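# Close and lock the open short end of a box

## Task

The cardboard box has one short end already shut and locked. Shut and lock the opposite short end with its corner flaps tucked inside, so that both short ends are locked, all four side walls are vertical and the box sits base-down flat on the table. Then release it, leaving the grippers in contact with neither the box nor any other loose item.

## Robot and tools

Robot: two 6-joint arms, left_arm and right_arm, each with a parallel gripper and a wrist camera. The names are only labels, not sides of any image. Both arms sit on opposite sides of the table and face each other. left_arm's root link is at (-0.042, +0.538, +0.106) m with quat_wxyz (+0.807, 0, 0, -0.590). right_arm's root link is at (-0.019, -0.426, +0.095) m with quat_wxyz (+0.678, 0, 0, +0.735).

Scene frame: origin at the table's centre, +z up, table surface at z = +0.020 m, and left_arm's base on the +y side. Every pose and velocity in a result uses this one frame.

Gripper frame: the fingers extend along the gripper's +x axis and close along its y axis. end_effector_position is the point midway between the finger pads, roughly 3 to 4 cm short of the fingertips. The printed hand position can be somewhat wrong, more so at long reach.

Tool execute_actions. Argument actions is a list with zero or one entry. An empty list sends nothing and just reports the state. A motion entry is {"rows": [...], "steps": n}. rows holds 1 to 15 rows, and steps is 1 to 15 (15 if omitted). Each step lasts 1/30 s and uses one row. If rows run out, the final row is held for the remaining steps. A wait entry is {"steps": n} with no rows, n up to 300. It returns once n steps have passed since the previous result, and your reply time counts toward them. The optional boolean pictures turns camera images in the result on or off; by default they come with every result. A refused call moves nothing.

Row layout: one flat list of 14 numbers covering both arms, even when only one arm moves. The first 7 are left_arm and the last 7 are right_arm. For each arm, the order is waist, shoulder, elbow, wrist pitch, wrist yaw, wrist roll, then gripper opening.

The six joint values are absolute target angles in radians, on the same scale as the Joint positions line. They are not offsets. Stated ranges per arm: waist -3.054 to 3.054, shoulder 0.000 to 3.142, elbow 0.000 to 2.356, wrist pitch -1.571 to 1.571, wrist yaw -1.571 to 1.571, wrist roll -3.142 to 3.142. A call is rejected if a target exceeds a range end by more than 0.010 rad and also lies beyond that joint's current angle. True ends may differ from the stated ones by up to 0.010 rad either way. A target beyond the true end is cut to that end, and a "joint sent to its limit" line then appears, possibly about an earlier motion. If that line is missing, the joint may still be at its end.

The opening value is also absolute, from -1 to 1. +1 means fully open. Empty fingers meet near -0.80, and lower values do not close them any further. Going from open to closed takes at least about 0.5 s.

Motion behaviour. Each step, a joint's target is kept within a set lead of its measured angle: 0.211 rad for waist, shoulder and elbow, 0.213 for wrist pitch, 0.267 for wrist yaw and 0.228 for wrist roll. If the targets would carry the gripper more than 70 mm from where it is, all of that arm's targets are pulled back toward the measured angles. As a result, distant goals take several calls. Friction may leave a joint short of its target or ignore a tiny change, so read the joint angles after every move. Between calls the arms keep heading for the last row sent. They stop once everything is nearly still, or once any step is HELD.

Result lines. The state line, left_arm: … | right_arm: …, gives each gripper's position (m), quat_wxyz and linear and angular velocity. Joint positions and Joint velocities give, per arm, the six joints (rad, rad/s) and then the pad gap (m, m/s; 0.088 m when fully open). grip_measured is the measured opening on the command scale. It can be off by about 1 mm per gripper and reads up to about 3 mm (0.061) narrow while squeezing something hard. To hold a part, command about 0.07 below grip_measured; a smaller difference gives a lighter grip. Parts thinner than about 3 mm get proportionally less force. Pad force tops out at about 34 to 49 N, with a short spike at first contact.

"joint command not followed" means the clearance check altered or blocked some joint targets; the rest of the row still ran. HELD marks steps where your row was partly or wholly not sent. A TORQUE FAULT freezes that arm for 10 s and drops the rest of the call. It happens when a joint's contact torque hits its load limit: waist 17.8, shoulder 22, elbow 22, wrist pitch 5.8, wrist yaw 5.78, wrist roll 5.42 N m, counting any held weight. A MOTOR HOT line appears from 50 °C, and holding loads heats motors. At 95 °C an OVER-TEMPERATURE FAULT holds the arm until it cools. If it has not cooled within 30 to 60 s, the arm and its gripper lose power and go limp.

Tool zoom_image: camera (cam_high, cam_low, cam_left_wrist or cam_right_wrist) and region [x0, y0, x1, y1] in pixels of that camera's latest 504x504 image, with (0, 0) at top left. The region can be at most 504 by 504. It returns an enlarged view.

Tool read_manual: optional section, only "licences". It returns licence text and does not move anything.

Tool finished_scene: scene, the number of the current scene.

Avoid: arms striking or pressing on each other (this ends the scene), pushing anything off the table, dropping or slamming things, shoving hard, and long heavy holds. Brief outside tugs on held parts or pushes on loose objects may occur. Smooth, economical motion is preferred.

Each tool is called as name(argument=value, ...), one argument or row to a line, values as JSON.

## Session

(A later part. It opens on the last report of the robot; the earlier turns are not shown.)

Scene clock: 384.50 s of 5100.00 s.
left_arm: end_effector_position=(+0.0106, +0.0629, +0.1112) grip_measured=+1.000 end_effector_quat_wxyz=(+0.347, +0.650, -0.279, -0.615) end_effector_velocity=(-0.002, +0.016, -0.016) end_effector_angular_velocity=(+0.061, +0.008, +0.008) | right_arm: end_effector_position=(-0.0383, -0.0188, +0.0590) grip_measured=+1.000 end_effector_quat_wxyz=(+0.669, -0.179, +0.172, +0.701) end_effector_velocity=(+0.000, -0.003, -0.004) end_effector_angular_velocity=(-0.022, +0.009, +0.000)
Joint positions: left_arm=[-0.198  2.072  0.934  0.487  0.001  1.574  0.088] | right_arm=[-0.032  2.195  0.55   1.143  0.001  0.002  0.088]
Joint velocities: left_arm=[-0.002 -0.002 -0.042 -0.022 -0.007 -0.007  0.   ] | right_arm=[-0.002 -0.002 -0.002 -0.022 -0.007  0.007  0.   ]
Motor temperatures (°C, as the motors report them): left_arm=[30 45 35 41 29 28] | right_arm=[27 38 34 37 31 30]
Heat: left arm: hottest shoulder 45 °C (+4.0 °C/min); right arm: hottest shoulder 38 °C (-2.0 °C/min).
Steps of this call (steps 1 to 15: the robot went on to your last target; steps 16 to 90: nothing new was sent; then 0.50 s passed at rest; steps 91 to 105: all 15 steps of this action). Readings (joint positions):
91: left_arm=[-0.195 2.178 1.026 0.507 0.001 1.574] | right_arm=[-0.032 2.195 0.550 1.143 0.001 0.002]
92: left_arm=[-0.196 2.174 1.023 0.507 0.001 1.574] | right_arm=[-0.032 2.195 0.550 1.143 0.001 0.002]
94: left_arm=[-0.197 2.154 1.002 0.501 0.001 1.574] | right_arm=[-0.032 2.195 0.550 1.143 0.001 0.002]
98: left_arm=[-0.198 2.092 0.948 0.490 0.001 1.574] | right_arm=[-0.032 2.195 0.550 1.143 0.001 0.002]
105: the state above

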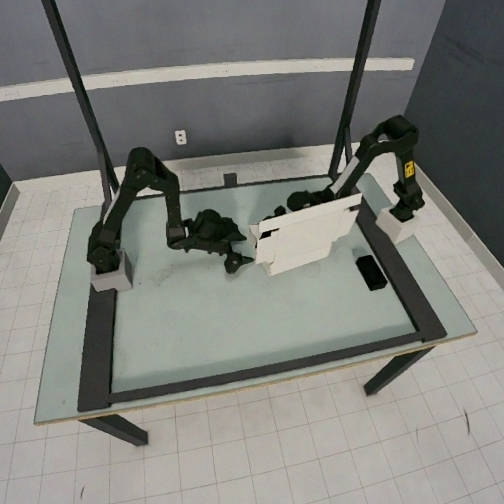

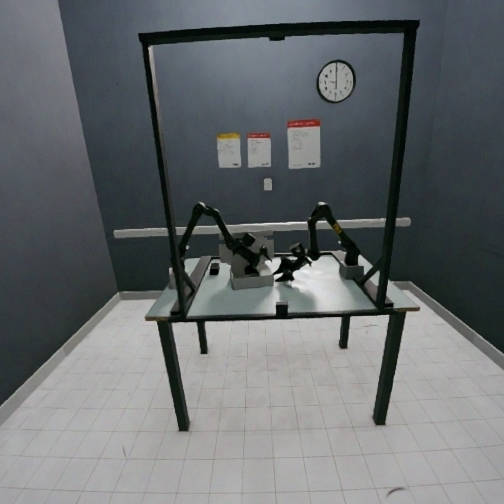

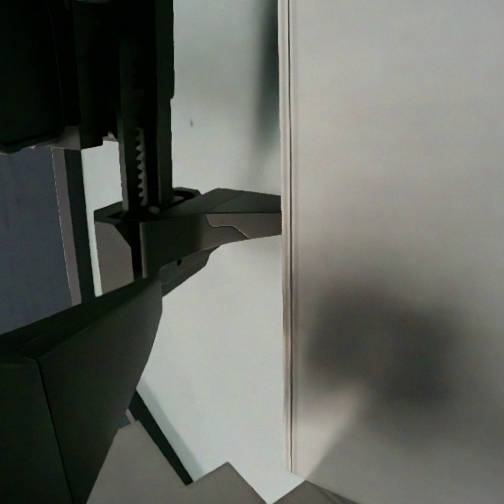

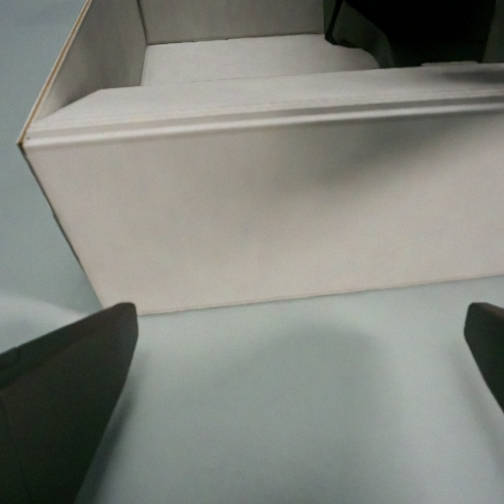

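execute_actions(
  actions=[
    {"rows":[[-0.215,2.055,0.925,0.485,0,1.571,1,-0.034,2.205,0.555,1.145,0,0,1],[-0.23,2.055,0.925,0.485,0,1.571,1,-0.034,2.205,0.555,1.145,0,0,1],[-0.245,2.055,0.925,0.485,0,1.571,1,-0.034,2.205,0.555,1.145,0,0,1],[-0.26,2.055,0.925,0.485,0,1.571,1,-0.034,2.205,0.555,1.145,0,0,1],[-0.275,2.055,0.925,0.485,0,1.571,1,-0.034,2.205,0.555,1.145,0,0,1],[-0.29,2.055,0.925,0.485,0,1.571,1,-0.034,2.205,0.555,1.145,0,0,1],[-0.305,2.055,0.925,0.485,0,1.571,1,-0.034,2.205,0.555,1.145,0,0,1],[-0.32,2.055,0.925,0.485,0,1.571,1,-0.034,2.205,0.555,1.145,0,0,1],[-0.335,2.055,0.925,0.485,0,1.571,1,-0.034,2.205,0.555,1.145,0,0,1]],"steps":15},
  ],
)

Scene clock: 389.37 s of 5100.00 s.
left_arm: end_effector_position=(-0.0567, +0.0607, +0.1112) grip_measured=+1.000 end_effector_quat_wxyz=(+0.302, +0.629, -0.324, -0.638) end_effector_velocity=(+0.009, +0.000, +0.004) end_effector_angular_velocity=(-0.003, -0.019, +0.025) | right_arm: end_effector_position=(-0.0383, -0.0188, +0.0590) grip_measured=+1.000 end_effector_quat_wxyz=(+0.669, -0.179, +0.172, +0.701) end_effector_velocity=(+0.002, -0.001, -0.001) end_effector_angular_velocity=(-0.008, +0.010, -0.004)
Joint positions: left_arm=[-0.339  2.071  0.932  0.486  0.001  1.574  0.088] | right_arm=[-0.032  2.195  0.55   1.143  0.001  0.002  0.088]
Joint velocities: left_arm=[ 0.012 -0.012 -0.002 -0.007 -0.022  0.007  0.   ] | right_arm=[-0.007 -0.002 -0.002 -0.007 -0.007  0.007  0.   ]
Motor temperatures (°C, as the motors report them): left_arm=[30 46 35 41 29 28] | right_arm=[27 38 34 37 31 30]
Heat: left arm: hottest shoulder 46 °C (+6.0 °C/min); right arm: hottest shoulder 38 °C (-2.0 °C/min).
Steps of this call (steps 1 to 15: the robot went on to your last target; steps 16 to 90: nothing new was sent; then 1.37 s passed at rest; steps 91 to 105: all 15 steps of this action). Readings (joint positions):
91: left_arm=[-0.198 2.072 0.932 0.486 0.001 1.574] | right_arm=[-0.032 2.195 0.550 1.143 0.001 0.002]
92: left_arm=[-0.201 2.072 0.932 0.486 0.001 1.574] | right_arm=[-0.032 2.195 0.550 1.143 0.001 0.002]
94: left_arm=[-0.216 2.072 0.932 0.486 0.001 1.574] | right_arm=[-0.032 2.195 0.550 1.143 0.001 0.002]
98: left_arm=[-0.276 2.072 0.932 0.486 0.001 1.574] | right_arm=[-0.032 2.195 0.550 1.143 0.001 0.002]
105: the state above

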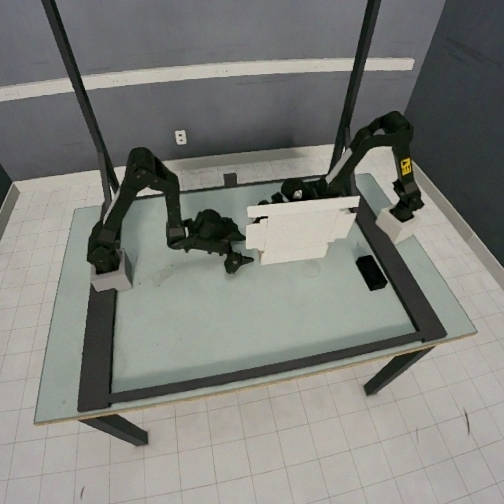

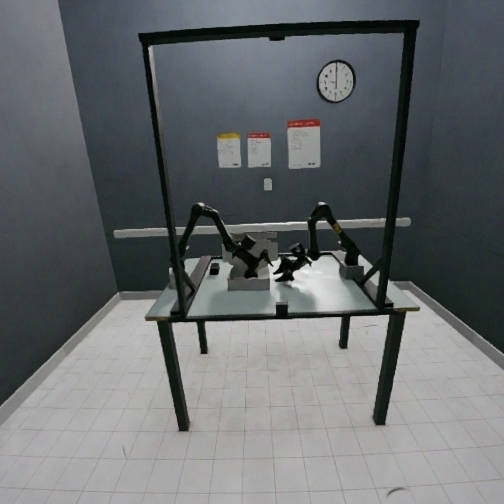

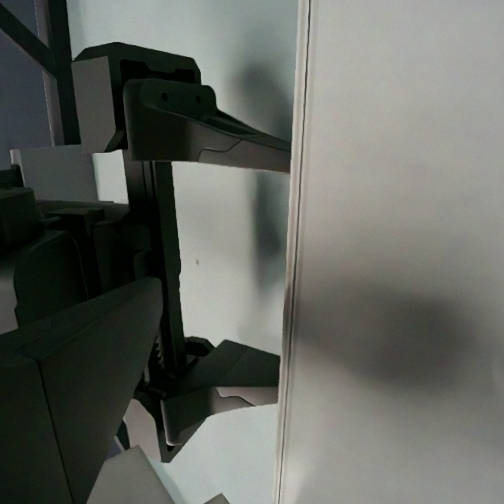

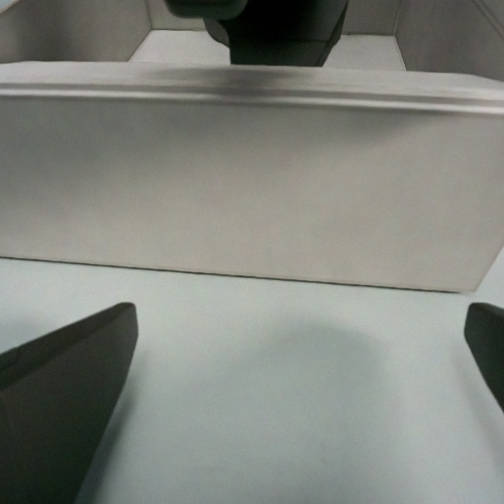

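execute_actions(
  actions=[
    {"rows":[[-0.339,2.06,0.905,0.50,0,1.571,1,-0.015,2.2,0.55,1.145,0.03,0,1],[-0.339,2.047,0.878,0.514,0,1.571,1,0.005,2.2,0.55,1.145,0.06,0,1],[-0.339,2.033,0.851,0.528,0,1.571,1,0.025,2.2,0.55,1.145,0.09,0,1],[-0.339,2.019,0.824,0.542,0,1.571,1,0.048,2.2,0.55,1.145,0.12,0,1],[-0.339,2.005,0.797,0.556,0,1.571,1,0.07,2.2,0.55,1.145,0.15,0,1],[-0.339,1.99,0.77,0.57,0,1.571,1,0.092,2.2,0.55,1.145,0.18,0,1],[-0.339,1.972,0.743,0.583,0,1.571,1,0.115,2.2,0.55,1.145,0.21,0,1],[-0.339,1.972,0.743,0.583,0,1.571,1,0.137,2.2,0.55,1.145,0.245,0,1]],"steps":15},
  ],
)

Scene clock: 396.93 s of 5100.00 s.
left_arm: end_effector_position=(-0.0546, +0.1004, +0.1062) grip_measured=+1.000 end_effector_quat_wxyz=(+0.302, +0.630, -0.323, -0.639) end_effector_velocity=(+0.002, -0.000, +0.011) end_effector_angular_velocity=(-0.027, +0.002, +0.013) | right_arm: end_effector_position=(-0.0705, -0.0237, +0.0610) grip_measured=+1.000 end_effector_quat_wxyz=(+0.692, -0.209, +0.133, +0.678) end_effector_velocity=(+0.011, +0.000, +0.003) end_effector_angular_velocity=(+0.013, -0.049, -0.050)
Joint positions: left_arm=[-0.337  1.988  0.753  0.579  0.001  1.574  0.088] | right_arm=[0.134 2.195 0.55  1.143 0.235 0.002 0.088]
Joint velocities: left_arm=[ 0.002 -0.032 -0.012  0.007 -0.007 -0.007  0.   ] | right_arm=[-0.002 -0.002 -0.002  0.007  0.066 -0.022  0.   ]
Motor temperatures (°C, as the motors report them): left_arm=[30 48 35 41 29 28] | right_arm=[27 38 34 37 31 30]
Heat: left arm: hottest shoulder 48 °C (+7.1 °C/min); right arm: hottest shoulder 38 °C (-2.0 °C/min).
Steps of this call (steps 1 to 15: the robot went on to your last target; steps 16 to 90: nothing new was sent; then 4.07 s passed at rest; steps 91 to 105: all 15 steps of this action). Readings (joint positions):
91: left_arm=[-0.337 2.071 0.931 0.487 0.001 1.574] | right_arm=[-0.032 2.195 0.550 1.143 0.003 0.002]
92: left_arm=[-0.337 2.069 0.924 0.493 0.001 1.574] | right_arm=[-0.028 2.195 0.550 1.143 0.015 0.002]
94: left_arm=[-0.337 2.057 0.891 0.512 0.001 1.574] | right_arm=[-0.006 2.195 0.550 1.143 0.057 0.002]
98: left_arm=[-0.337 2.013 0.794 0.556 0.001 1.574] | right_arm=[0.076 2.195 0.550 1.143 0.164 0.002]
105: the state above

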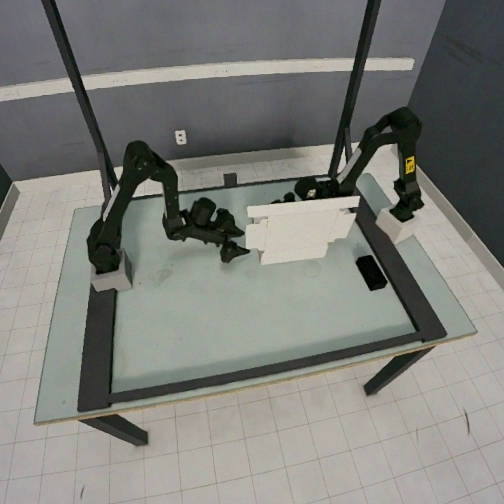

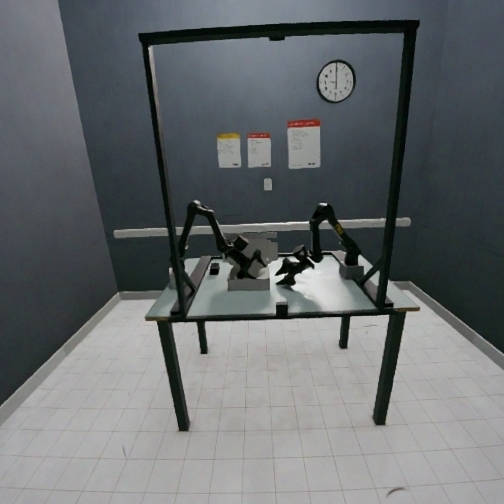

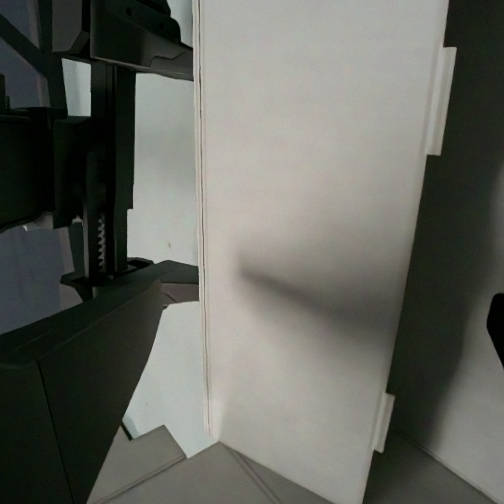

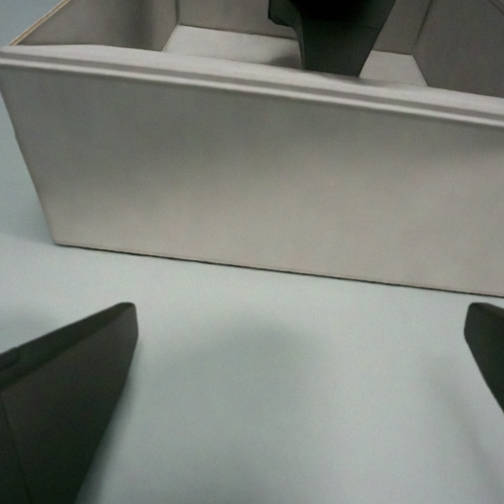

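execute_actions(
  actions=[
    {"rows":[[-0.339,1.96,0.75,0.52,0,1.571,1,0.137,2.203,0.56,1.137,0.23,0.03,1],[-0.339,1.945,0.775,0.46,0,1.571,1,0.137,2.206,0.572,1.129,0.22,0.06,1],[-0.339,1.935,0.80,0.40,0,1.571,1,0.137,2.209,0.584,1.121,0.21,0.09,1],[-0.339,1.925,0.83,0.34,0,1.571,1,0.137,2.212,0.596,1.113,0.20,0.12,1],[-0.339,1.92,0.86,0.28,0,1.571,1,0.137,2.215,0.608,1.105,0.19,0.12,1],[-0.339,1.915,0.89,0.22,0,1.571,1,0.137,2.218,0.62,1.097,0.19,0.12,1],[-0.339,1.91,0.92,0.16,0,1.571,1,0.137,2.22,0.63,1.09,0.19,0.12,1],[-0.339,1.905,0.95,0.10,0,1.571,1,0.137,2.22,0.63,1.09,0.19,0.12,1],[-0.339,1.90,0.985,0.04,0,1.571,1,0.137,2.22,0.63,1.09,0.19,0.12,1],[-0.339,1.90,1.02,-0.02,0,1.571,1,0.137,2.22,0.63,1.09,0.19,0.12,1],[-0.339,1.90,1.055,-0.08,0,1.571,1,0.137,2.22,0.63,1.09,0.19,0.12,1],[-0.339,1.90,1.09,-0.14,0,1.571,1,0.137,2.22,0.63,1.09,0.19,0.12,1],[-0.339,1.90,1.125,-0.20,0,1.571,1,0.137,2.22,0.63,1.09,0.19,0.12,1],[-0.339,1.90,1.158,-0.257,0,1.571,1,0.137,2.22,0.63,1.09,0.19,0.12,1]],"steps":15},
  ],
  pictures=false,
)

execute_actions(
  actions=[
    {"rows":[[-0.339,1.90,1.158,-0.257,0,1.571,1,0.137,2.22,0.63,1.09,0.19,0.12,1],[-0.339,1.90,1.158,-0.257,0,1.571,1,0.137,2.22,0.63,1.09,0.19,0.12,1],[-0.339,1.90,1.158,-0.257,0,1.571,-0.8,0.137,2.22,0.63,1.09,0.19,0.12,1]],"steps":15},
  ],
)

Scene clock: 406.37 s of 5100.00 s.
left_arm: end_effector_position=(-0.0548, +0.0956, +0.1384) grip_measured=+1.000 end_effector_quat_wxyz=(+0.196, +0.673, -0.218, -0.679) end_effector_velocity=(-0.002, -0.059, +0.137) end_effector_angular_velocity=(+0.213, +0.000, +0.020) | right_arm: end_effector_position=(-0.0805, -0.0058, +0.0629) grip_measured=+1.000 end_effector_quat_wxyz=(+0.689, -0.165, +0.173, +0.684) end_effector_velocity=(+0.003, -0.004, -0.010) end_effector_angular_velocity=(-0.037, -0.011, +0.003)
Joint positions: left_arm=[-0.337  1.915  1.092 -0.153  0.001  1.574  0.088] | right_arm=[0.134 2.208 0.623 1.093 0.195 0.114 0.088]
Joint velocities: left_arm=[-0.002 -0.032  0.73  -0.974 -0.007 -0.022  0.   ] | right_arm=[-0.007  0.012 -0.002 -0.022 -0.007 -0.007  0.   ]
Motor temperatures (°C, as the motors report them): left_arm=[30 48 35 41 29 28] | right_arm=[27 38 34 38 31 30]
Heat: left arm: hottest shoulder 48 °C (+6.0 °C/min); right arm: hottest shoulder 38 °C (-2.0 °C/min).
Steps of this call (steps 1 to 15: the robot went on to your last target; steps 16 to 90: nothing new was sent; then 5.93 s passed at rest; steps 91 to 105: all 15 steps of this action). Readings (joint positions):
91: left_arm=[-0.337 1.985 0.751 0.575 0.001 1.574] | right_arm=[0.134 2.195 0.550 1.143 0.240 0.003]
92: left_arm=[-0.337 1.979 0.753 0.548 0.001 1.574] | right_arm=[0.134 2.195 0.551 1.142 0.240 0.014]
94: left_arm=[-0.337 1.964 0.768 0.461 0.001 1.574] | right_arm=[0.134 2.196 0.563 1.130 0.226 0.054]
98: left_arm=[-0.337 1.940 0.862 0.246 0.001 1.574] | right_arm=[0.134 2.205 0.605 1.104 0.202 0.102]
105: the state above

Scene clock: 406.87 s of 5100.00 s.
left_arm: end_effector_position=(-0.0547, +0.0966, +0.1473) grip_measured=-0.437 end_effector_quat_wxyz=(+0.182, +0.677, -0.205, -0.683) end_effector_velocity=(+0.000, +0.002, -0.001) end_effector_angular_velocity=(+0.007, -0.003, +0.008) | right_arm: end_effector_position=(-0.0805, -0.0060, +0.0626) grip_measured=+1.000 end_effector_quat_wxyz=(+0.689, -0.165, +0.173, +0.684) end_effector_velocity=(+0.001, -0.004, -0.006) end_effector_angular_velocity=(-0.022, -0.008, +0.007)
Joint positions: left_arm=[-0.337  1.909  1.147 -0.254  0.001  1.574  0.018] | right_arm=[0.134 2.209 0.623 1.092 0.195 0.114 0.088]
Joint velocities: left_arm=[-0.002 -0.002 -0.002 -0.007 -0.007 -0.007 -0.176] | right_arm=[-0.002  0.007 -0.007 -0.007 -0.007 -0.007  0.   ]
Motor temperatures (°C, as the motors report them): left_arm=[30 48 35 41 29 28] | right_arm=[27 38 34 38 31 30]
Heat: left arm: hottest shoulder 48 °C (+6.1 °C/min); right arm: hottest shoulder 38 °C (-2.0 °C/min).
Steps of this call (steps 1 to 15: all 15 steps of this action). Readings (joint positions):
1: left_arm=[-0.337 1.914 1.113 -0.183 0.001 1.574] | right_arm=[0.134 2.208 0.623 1.092 0.195 0.114]
2: left_arm=[-0.337 1.912 1.128 -0.204 0.001 1.574] | right_arm=[0.134 2.209 0.623 1.092 0.195 0.114]
4: left_arm=[-0.337 1.909 1.142 -0.230 0.001 1.574] | right_arm=[0.134 2.209 0.623 1.092 0.195 0.114]
8: left_arm=[-0.337 1.909 1.146 -0.251 0.001 1.574] | right_arm=[0.134 2.209 0.623 1.092 0.195 0.114]
15: the state above

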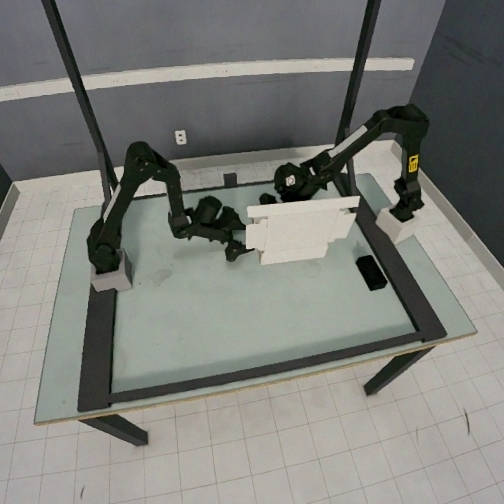

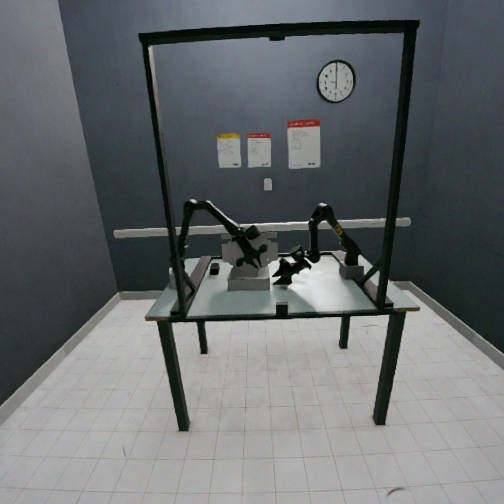

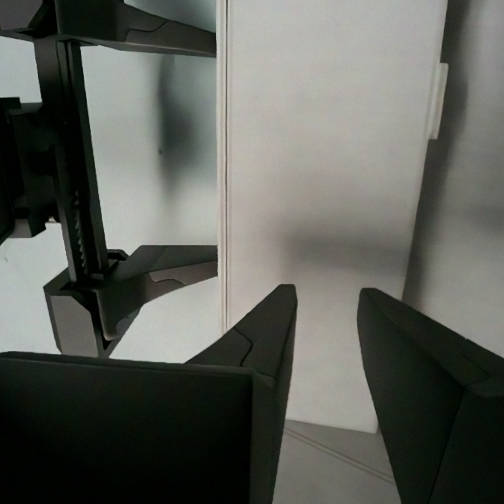

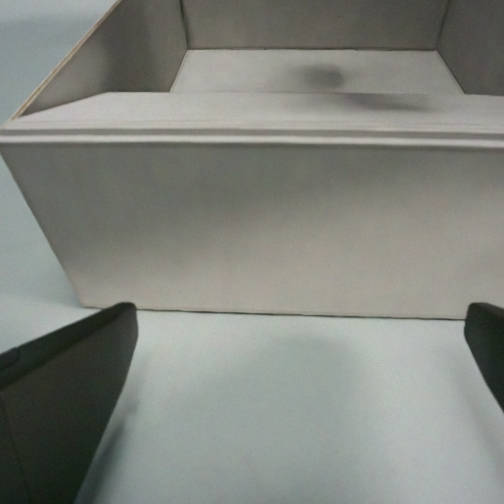

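execute_actions(
  actions=[
    {"rows":[[-0.339,1.92,1.148,-0.227,0,1.571,-0.8,0.137,2.22,0.63,1.09,0.19,0.12,1],[-0.339,1.94,1.138,-0.197,0,1.571,-0.8,0.137,2.22,0.63,1.09,0.19,0.12,1],[-0.339,1.96,1.128,-0.167,0,1.571,-0.8,0.137,2.22,0.63,1.09,0.19,0.12,1],[-0.339,1.98,1.118,-0.137,0,1.571,-0.8,0.137,2.22,0.63,1.09,0.19,0.12,1],[-0.339,2.0,1.107,-0.107,0,1.571,-0.8,0.137,2.22,0.63,1.09,0.19,0.12,1],[-0.339,2.02,1.097,-0.078,0,1.571,-0.8,0.137,2.22,0.63,1.09,0.19,0.12,1],[-0.339,2.04,1.087,-0.048,0,1.571,-0.8,0.137,2.22,0.63,1.09,0.19,0.12,1],[-0.339,2.062,1.076,-0.019,0,1.571,-0.8,0.137,2.22,0.63,1.09,0.19,0.12,1]],"steps":15},
  ],
)

Scene clock: 412.30 s of 5100.00 s.
left_arm: end_effector_position=(-0.0551, +0.0824, +0.1035) grip_measured=-0.784 end_effector_quat_wxyz=(+0.200, +0.672, -0.222, -0.678) end_effector_velocity=(-0.002, +0.003, -0.006) end_effector_angular_velocity=(+0.002, -0.010, -0.009) | right_arm: end_effector_position=(-0.0805, -0.0060, +0.0625) grip_measured=+1.000 end_effector_quat_wxyz=(+0.689, -0.165, +0.173, +0.684) end_effector_velocity=(-0.000, +0.001, +0.004) end_effector_angular_velocity=(+0.011, -0.000, +0.007)
Joint positions: left_arm=[-0.337  2.035  1.094 -0.023  0.001  1.574  0.001] | right_arm=[0.134 2.209 0.623 1.092 0.195 0.114 0.088]
Joint velocities: left_arm=[-0.007  0.007 -0.017  0.022 -0.007  0.007 -0.   ] | right_arm=[-0.002 -0.007 -0.002  0.007 -0.007 -0.007  0.   ]
Motor temperatures (°C, as the motors report them): left_arm=[30 49 35 40 29 28] | right_arm=[27 38 34 37 31 30]
Heat: left arm: hottest shoulder 49 °C (+6.1 °C/min); right arm: hottest shoulder 38 °C (-2.0 °C/min).
Steps of this call (steps 1 to 15: the robot went on to your last target; steps 16 to 90: nothing new was sent; then 1.93 s passed at rest; steps 91 to 105: all 15 steps of this action). Readings (joint positions):
91: left_arm=[-0.337 1.909 1.147 -0.254 0.001 1.574] | right_arm=[0.134 2.209 0.623 1.092 0.195 0.114]
92: left_arm=[-0.337 1.910 1.147 -0.245 0.001 1.574] | right_arm=[0.134 2.209 0.623 1.092 0.195 0.114]
94: left_arm=[-0.337 1.925 1.146 -0.198 0.001 1.574] | right_arm=[0.134 2.209 0.623 1.092 0.195 0.114]
98: left_arm=[-0.337 1.990 1.119 -0.092 0.001 1.574] | right_arm=[0.134 2.209 0.623 1.092 0.195 0.114]
105: the state above

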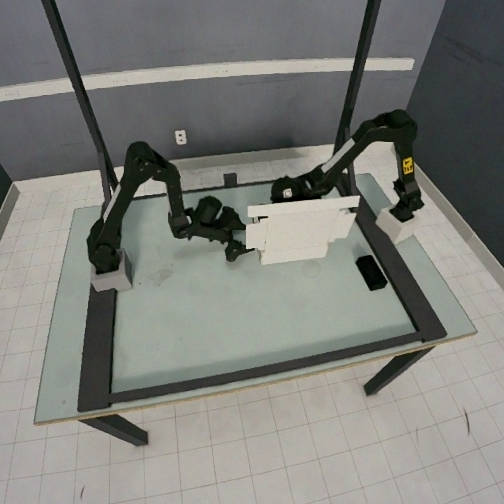

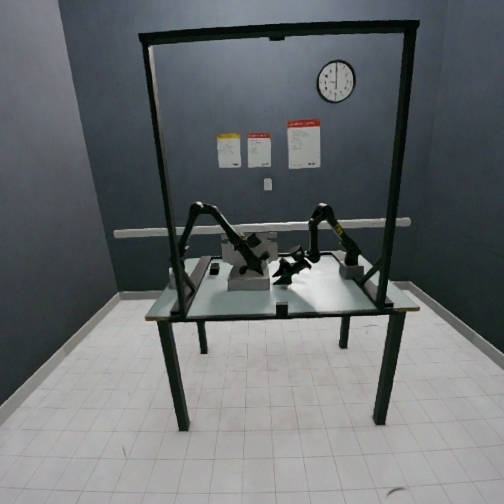

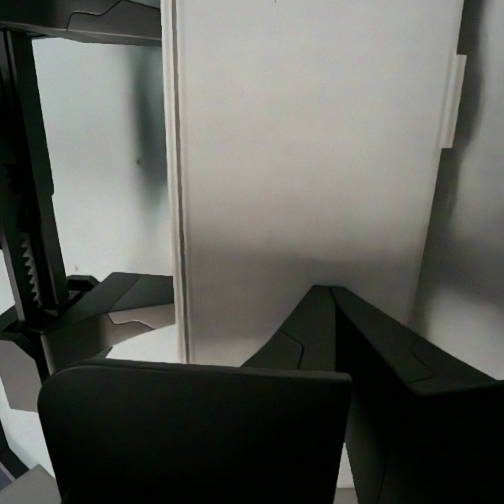

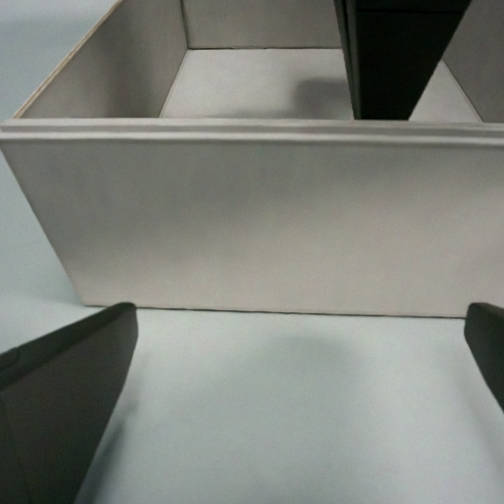

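execute_actions(
  actions=[
    {"rows":[[-0.339,2.07,1.07,-0.025,0,1.571,-0.8,0.137,2.22,0.63,1.09,0.19,0.12,1],[-0.339,2.08,1.065,-0.03,0,1.571,-0.8,0.137,2.22,0.63,1.09,0.19,0.12,1],[-0.339,2.09,1.06,-0.03,0,1.571,-0.8,0.137,2.22,0.63,1.09,0.19,0.12,1]],"steps":15},
  ],
)

Scene clock: 414.20 s of 5100.00 s.
left_arm: end_effector_position=(-0.0549, +0.0919, +0.0846) grip_measured=-0.784 end_effector_quat_wxyz=(+0.184, +0.677, -0.206, -0.682) end_effector_velocity=(+0.000, +0.003, -0.001) end_effector_angular_velocity=(+0.017, +0.005, +0.020) | right_arm: end_effector_position=(-0.0805, -0.0060, +0.0625) grip_measured=+1.000 end_effector_quat_wxyz=(+0.689, -0.165, +0.173, +0.684) end_effector_velocity=(-0.002, -0.001, -0.001) end_effector_angular_velocity=(-0.008, -0.018, +0.019)
Joint positions: left_arm=[-0.337  2.067  1.076 -0.022  0.001  1.574  0.001] | right_arm=[0.134 2.209 0.623 1.092 0.195 0.114 0.088]
Joint velocities: left_arm=[-0.002 -0.002  0.002 -0.022 -0.007 -0.022 -0.   ] | right_arm=[ 0.002 -0.002 -0.002 -0.007 -0.007 -0.022  0.   ]
Motor temperatures (°C, as the motors report them): left_arm=[30 48 35 40 29 28] | right_arm=[27 38 34 37 31 30]
Heat: left arm: hottest shoulder 48 °C (+5.1 °C/min); right arm: hottest shoulder 38 °C (-2.0 °C/min).
Steps of this call (steps 1 to 15: the robot went on to your last target; steps 16 to 42: nothing new was sent; steps 43 to 57: all 15 steps of this action). Readings (joint positions):
43: left_arm=[-0.337 2.037 1.092 -0.018 0.001 1.574] | right_arm=[0.134 2.209 0.623 1.092 0.195 0.114]
44: left_arm=[-0.337 2.039 1.091 -0.018 0.001 1.574] | right_arm=[0.134 2.209 0.623 1.092 0.195 0.114]
46: left_arm=[-0.337 2.045 1.090 -0.013 0.001 1.574] | right_arm=[0.134 2.209 0.623 1.092 0.195 0.114]
50: left_arm=[-0.337 2.057 1.086 -0.017 0.001 1.574] | right_arm=[0.134 2.209 0.623 1.092 0.195 0.114]
57: the state above

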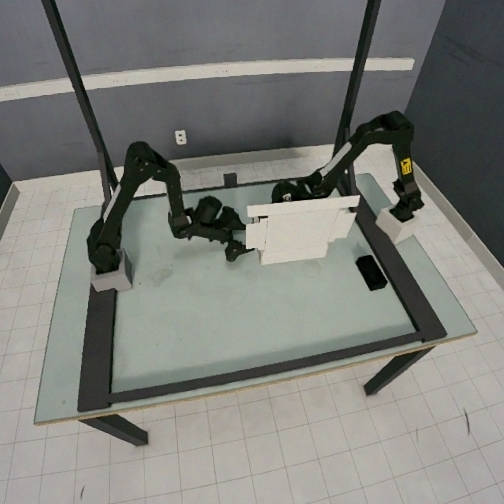

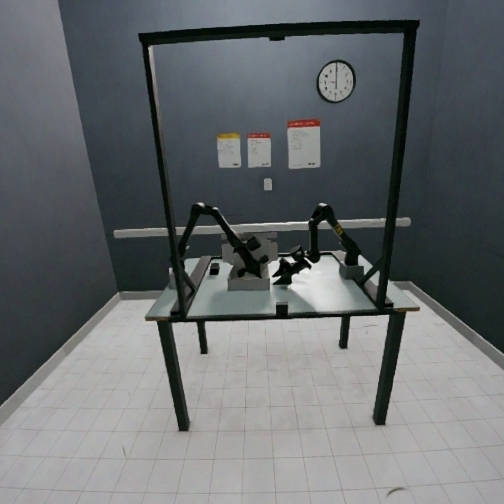

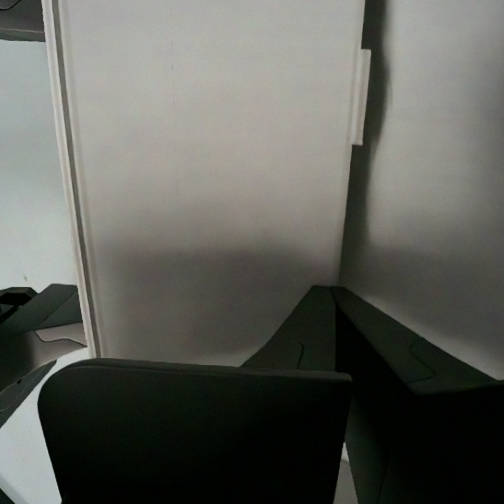

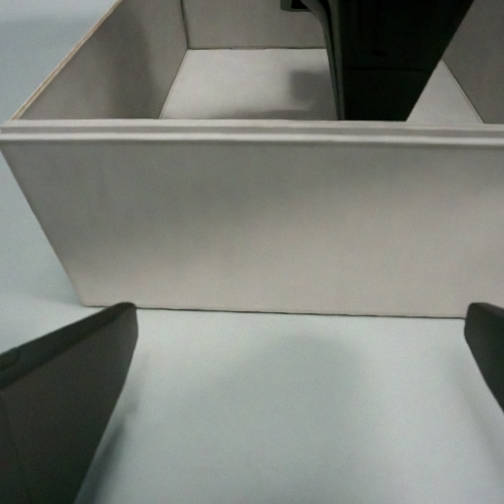

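execute_actions(
  actions=[
    {"rows":[[-0.339,2.10,1.08,-0.022,0,1.571,-0.8,0.137,2.22,0.63,1.09,0.19,0.12,1],[-0.339,2.11,1.095,-0.018,0,1.571,-0.8,0.137,2.22,0.63,1.09,0.19,0.12,1],[-0.339,2.122,1.11,-0.014,0,1.571,-0.8,0.137,2.22,0.63,1.09,0.19,0.12,1],[-0.339,2.134,1.125,-0.01,0,1.571,-0.8,0.137,2.22,0.63,1.09,0.19,0.12,1],[-0.339,2.146,1.14,-0.005,0,1.571,-0.8,0.137,2.22,0.63,1.09,0.19,0.12,1],[-0.339,2.158,1.15,0.0,0,1.571,-0.8,0.137,2.22,0.63,1.09,0.19,0.12,1]],"steps":15},
  ],
)

Scene clock: 417.63 s of 5100.00 s.
left_arm: end_effector_position=(-0.0556, +0.0732, +0.0770) grip_measured=-0.784 end_effector_quat_wxyz=(+0.190, +0.675, -0.212, -0.681) end_effector_velocity=(-0.000, +0.000, -0.004) end_effector_angular_velocity=(+0.012, -0.007, +0.023) | right_arm: end_effector_position=(-0.0805, -0.0060, +0.0625) grip_measured=+1.000 end_effector_quat_wxyz=(+0.689, -0.165, +0.173, +0.684) end_effector_velocity=(+0.000, -0.001, -0.001) end_effector_angular_velocity=(-0.008, -0.005, +0.007)
Joint positions: left_arm=[-0.337  2.136  1.143 -0.002  0.001  1.574  0.001] | right_arm=[0.134 2.209 0.623 1.092 0.195 0.114 0.088]
Joint velocities: left_arm=[-0.007  0.012  0.007 -0.007 -0.022 -0.022  0.   ] | right_arm=[-0.002 -0.002 -0.002 -0.007 -0.007 -0.007  0.   ]
Motor temperatures (°C, as the motors report them): left_arm=[30 47 35 39 29 28] | right_arm=[27 39 34 37 31 30]
Heat: left arm: hottest shoulder 47 °C (+4.1 °C/min); right arm: hottest shoulder 39 °C (+0.0 °C/min).
Steps of this call (steps 1 to 15: the robot went on to your last target; steps 16 to 88: nothing new was sent; steps 89 to 103: all 15 steps of this action). Readings (joint positions):
89: left_arm=[-0.337 2.068 1.076 -0.022 0.001 1.574] | right_arm=[0.134 2.209 0.623 1.092 0.195 0.114]
90: left_arm=[-0.337 2.071 1.079 -0.022 0.001 1.574] | right_arm=[0.134 2.209 0.623 1.092 0.195 0.114]
92: left_arm=[-0.337 2.085 1.093 -0.020 0.001 1.574] | right_arm=[0.134 2.209 0.623 1.092 0.195 0.114]
96: left_arm=[-0.337 2.126 1.131 -0.005 0.001 1.574] | right_arm=[0.134 2.209 0.623 1.092 0.195 0.114]
103: the state above

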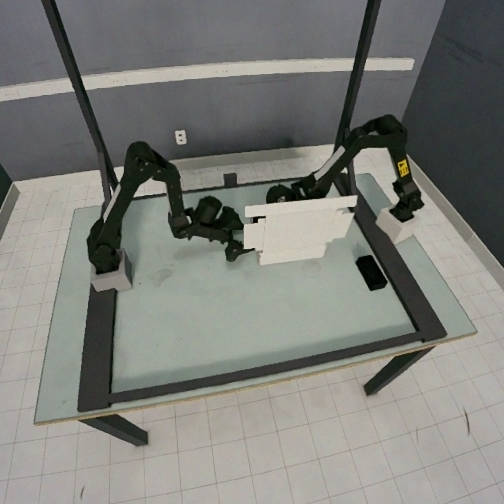

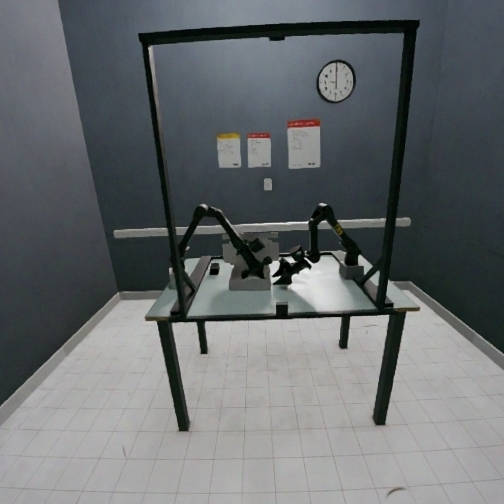

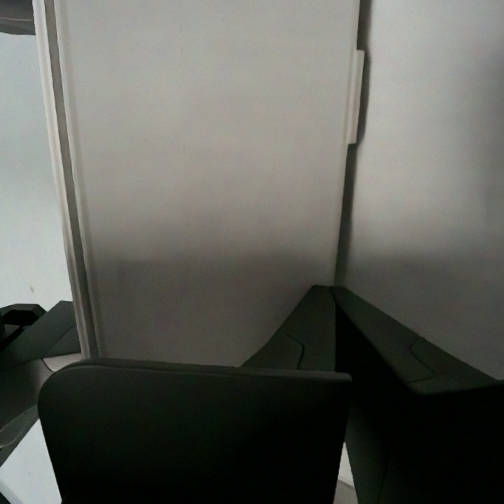

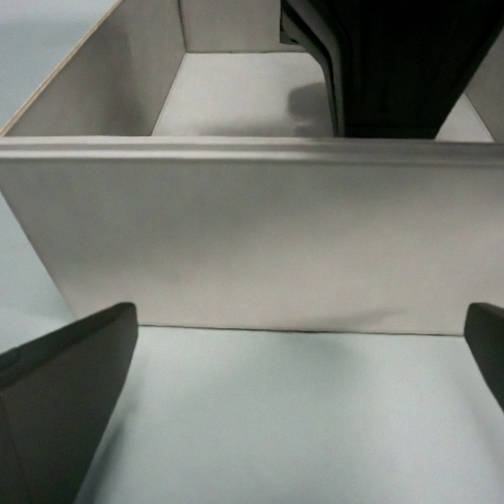

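execute_actions(
  actions=[
    {"rows":[[-0.339,2.168,1.168,-0.006,0,1.571,-0.8,0.137,2.22,0.63,1.09,0.19,0.12,1],[-0.339,2.178,1.186,-0.012,0,1.571,-0.8,0.137,2.22,0.63,1.09,0.19,0.12,1],[-0.339,2.189,1.204,-0.018,0,1.571,-0.8,0.137,2.22,0.63,1.09,0.19,0.12,1],[-0.339,2.20,1.222,-0.025,0,1.571,-0.8,0.137,2.22,0.63,1.09,0.19,0.12,1],[-0.339,2.21,1.24,-0.031,0,1.571,-0.8,0.137,2.22,0.63,1.09,0.19,0.12,1],[-0.339,2.221,1.26,-0.037,0,1.571,-0.8,0.137,2.22,0.63,1.09,0.19,0.12,1],[-0.339,2.232,1.28,-0.043,0,1.571,-0.8,0.137,2.22,0.63,1.09,0.19,0.12,1]],"steps":15},
  ],
)

Scene clock: 420.00 s of 5100.00 s.
left_arm: end_effector_position=(-0.0566, +0.0502, +0.0732) grip_measured=-0.784 end_effector_quat_wxyz=(+0.189, +0.675, -0.212, -0.681) end_effector_velocity=(-0.002, -0.002, -0.001) end_effector_angular_velocity=(+0.003, +0.018, +0.012) | right_arm: end_effector_position=(-0.0805, -0.0060, +0.0624) grip_measured=+1.000 end_effector_quat_wxyz=(+0.689, -0.165, +0.174, +0.684) end_effector_velocity=(+0.000, -0.002, -0.002) end_effector_angular_velocity=(-0.017, +0.006, +0.001)
Joint positions: left_arm=[-0.338  2.212  1.261 -0.046  0.001  1.574  0.001] | right_arm=[0.134 2.209 0.623 1.092 0.195 0.115 0.088]
Joint velocities: left_arm=[-0.002  0.007  0.012 -0.007  0.007 -0.022  0.   ] | right_arm=[-0.002 -0.007 -0.002 -0.022 -0.007  0.007  0.   ]
Motor temperatures (°C, as the motors report them): left_arm=[30 47 35 39 29 28] | right_arm=[27 39 34 37 31 30]
Heat: left arm: hottest shoulder 47 °C (+5.1 °C/min); right arm: hottest shoulder 39 °C (+0.0 °C/min).
Steps of this call (steps 1 to 15: the robot went on to your last target; steps 16 to 56: nothing new was sent; steps 57 to 71: all 15 steps of this action). Readings (joint positions):
57: left_arm=[-0.337 2.138 1.145 -0.002 0.001 1.574] | right_arm=[0.134 2.209 0.623 1.092 0.194 0.114]
58: left_arm=[-0.337 2.142 1.151 -0.002 0.001 1.574] | right_arm=[0.134 2.209 0.623 1.092 0.194 0.114]
60: left_arm=[-0.337 2.156 1.176 -0.012 0.001 1.574] | right_arm=[0.134 2.209 0.623 1.092 0.194 0.115]
64: left_arm=[-0.337 2.197 1.236 -0.034 0.001 1.574] | right_arm=[0.134 2.209 0.623 1.092 0.194 0.115]
71: the state above

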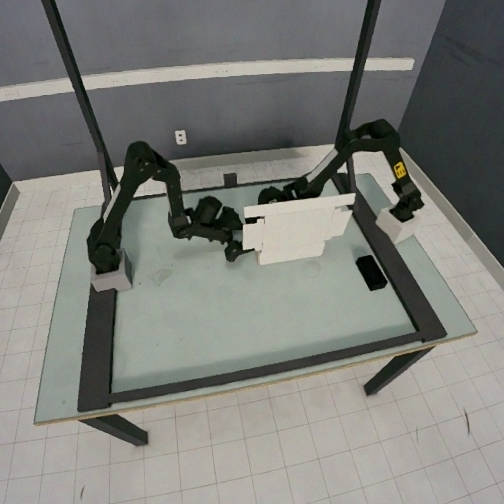

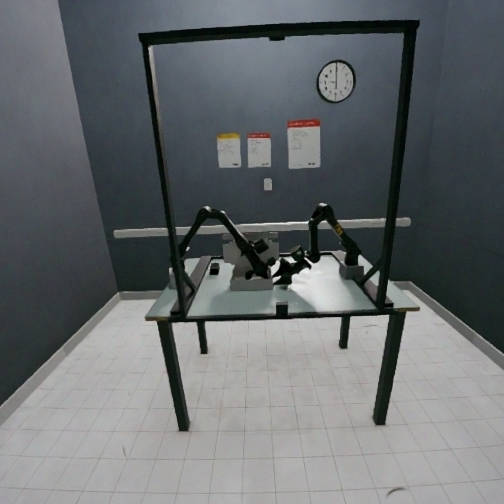

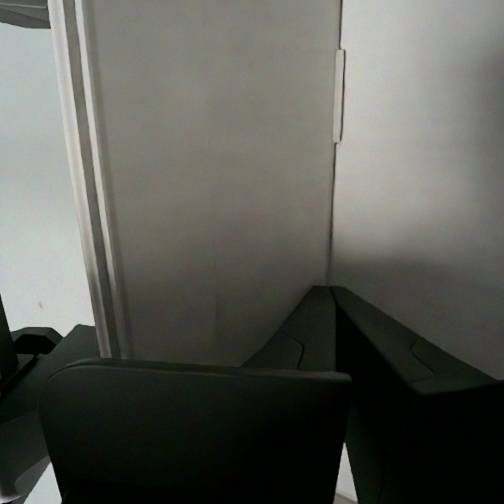

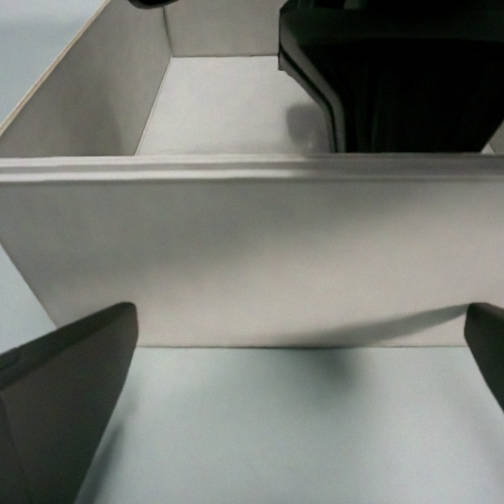

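zoom_image(
  camera="cam_low",
  region=[210, 220, 330, 300],
)

Region (210, 220, 330, 300) of cam_low's 504x504 image, scaled by 4.200, with more detail than that image has.

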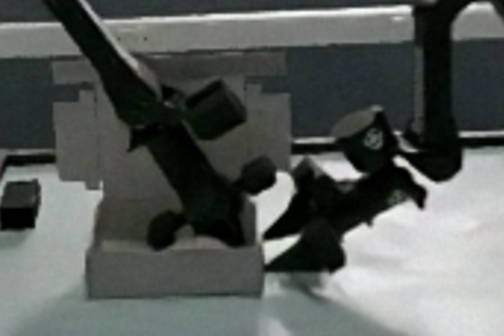

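execute_actions(
  actions=[
    {"rows":[[-0.339,2.237,1.282,-0.025,0,1.571,-0.8,0.137,2.22,0.63,1.09,0.19,0.12,1],[-0.339,2.242,1.284,-0.01,0,1.571,-0.8,0.137,2.22,0.63,1.09,0.19,0.12,1],[-0.339,2.247,1.286,0.007,0,1.571,-0.8,0.137,2.22,0.63,1.09,0.19,0.12,1],[-0.339,2.251,1.288,0.024,0,1.571,-0.8,0.137,2.22,0.63,1.09,0.19,0.12,1],[-0.339,2.255,1.29,0.04,0,1.571,-0.8,0.137,2.22,0.63,1.09,0.19,0.12,1]],"steps":15},
  ],
)

Scene clock: 425.50 s of 5100.00 s.
left_arm: end_effector_position=(-0.0567, +0.0406, +0.0722) grip_measured=-0.784 end_effector_quat_wxyz=(+0.204, +0.671, -0.226, -0.677) end_effector_velocity=(-0.000, -0.001, +0.001) end_effector_angular_velocity=(-0.008, -0.010, -0.004) | right_arm: end_effector_position=(-0.0808, -0.0061, +0.0624) grip_measured=+1.000 end_effector_quat_wxyz=(+0.689, -0.165, +0.174, +0.684) end_effector_velocity=(-0.002, -0.001, -0.001) end_effector_angular_velocity=(-0.009, +0.015, +0.013)
Joint positions: left_arm=[-0.338  2.233  1.266  0.013  0.001  1.574  0.001] | right_arm=[0.135 2.209 0.623 1.092 0.195 0.115 0.088]
Joint velocities: left_arm=[-0.002 -0.002 -0.002  0.007 -0.007  0.007  0.   ] | right_arm=[-0.002 -0.002 -0.002 -0.007 -0.022  0.007  0.   ]
Motor temperatures (°C, as the motors report them): left_arm=[30 46 36 39 29 28] | right_arm=[27 39 34 37 31 30]
Heat: left arm: hottest shoulder 46 °C (+4.0 °C/min); right arm: hottest shoulder 39 °C (+0.0 °C/min).
Steps of this call (steps 1 to 15: the robot went on to your last target; steps 16 to 90: nothing new was sent; then 2.00 s passed at rest; steps 91 to 105: all 15 steps of this action). Readings (joint positions):
91: left_arm=[-0.338 2.213 1.263 -0.047 0.001 1.574] | right_arm=[0.134 2.209 0.623 1.092 0.195 0.115]
92: left_arm=[-0.338 2.215 1.263 -0.044 0.001 1.574] | right_arm=[0.134 2.209 0.623 1.092 0.195 0.115]
94: left_arm=[-0.338 2.222 1.264 -0.021 0.001 1.574] | right_arm=[0.134 2.209 0.623 1.092 0.195 0.115]
98: left_arm=[-0.338 2.232 1.266 0.009 0.001 1.574] | right_arm=[0.135 2.209 0.623 1.092 0.195 0.115]
105: the state above

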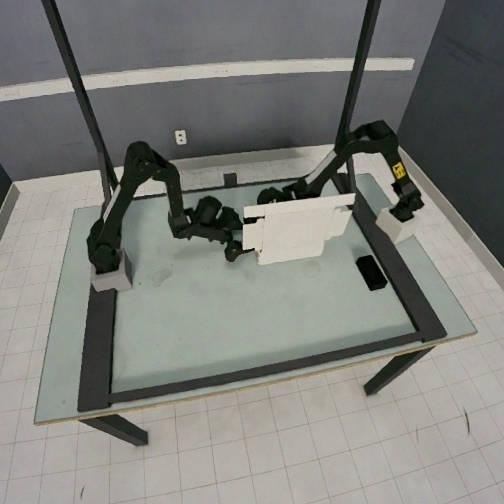

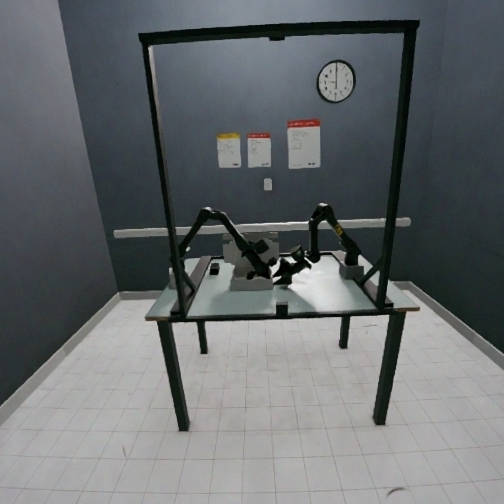

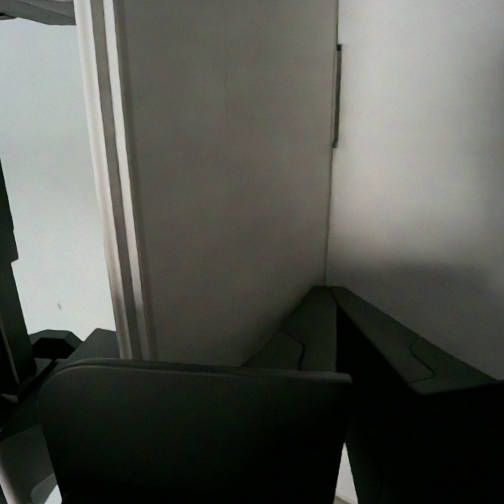

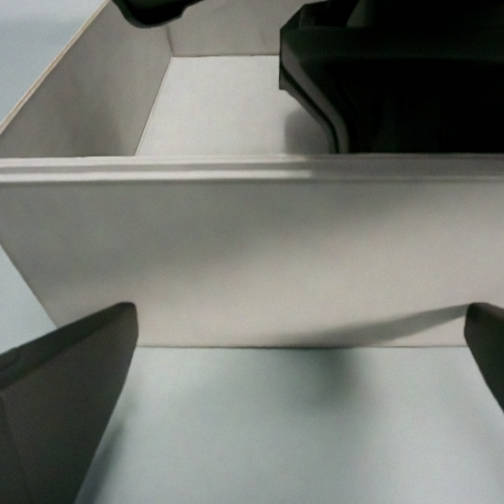

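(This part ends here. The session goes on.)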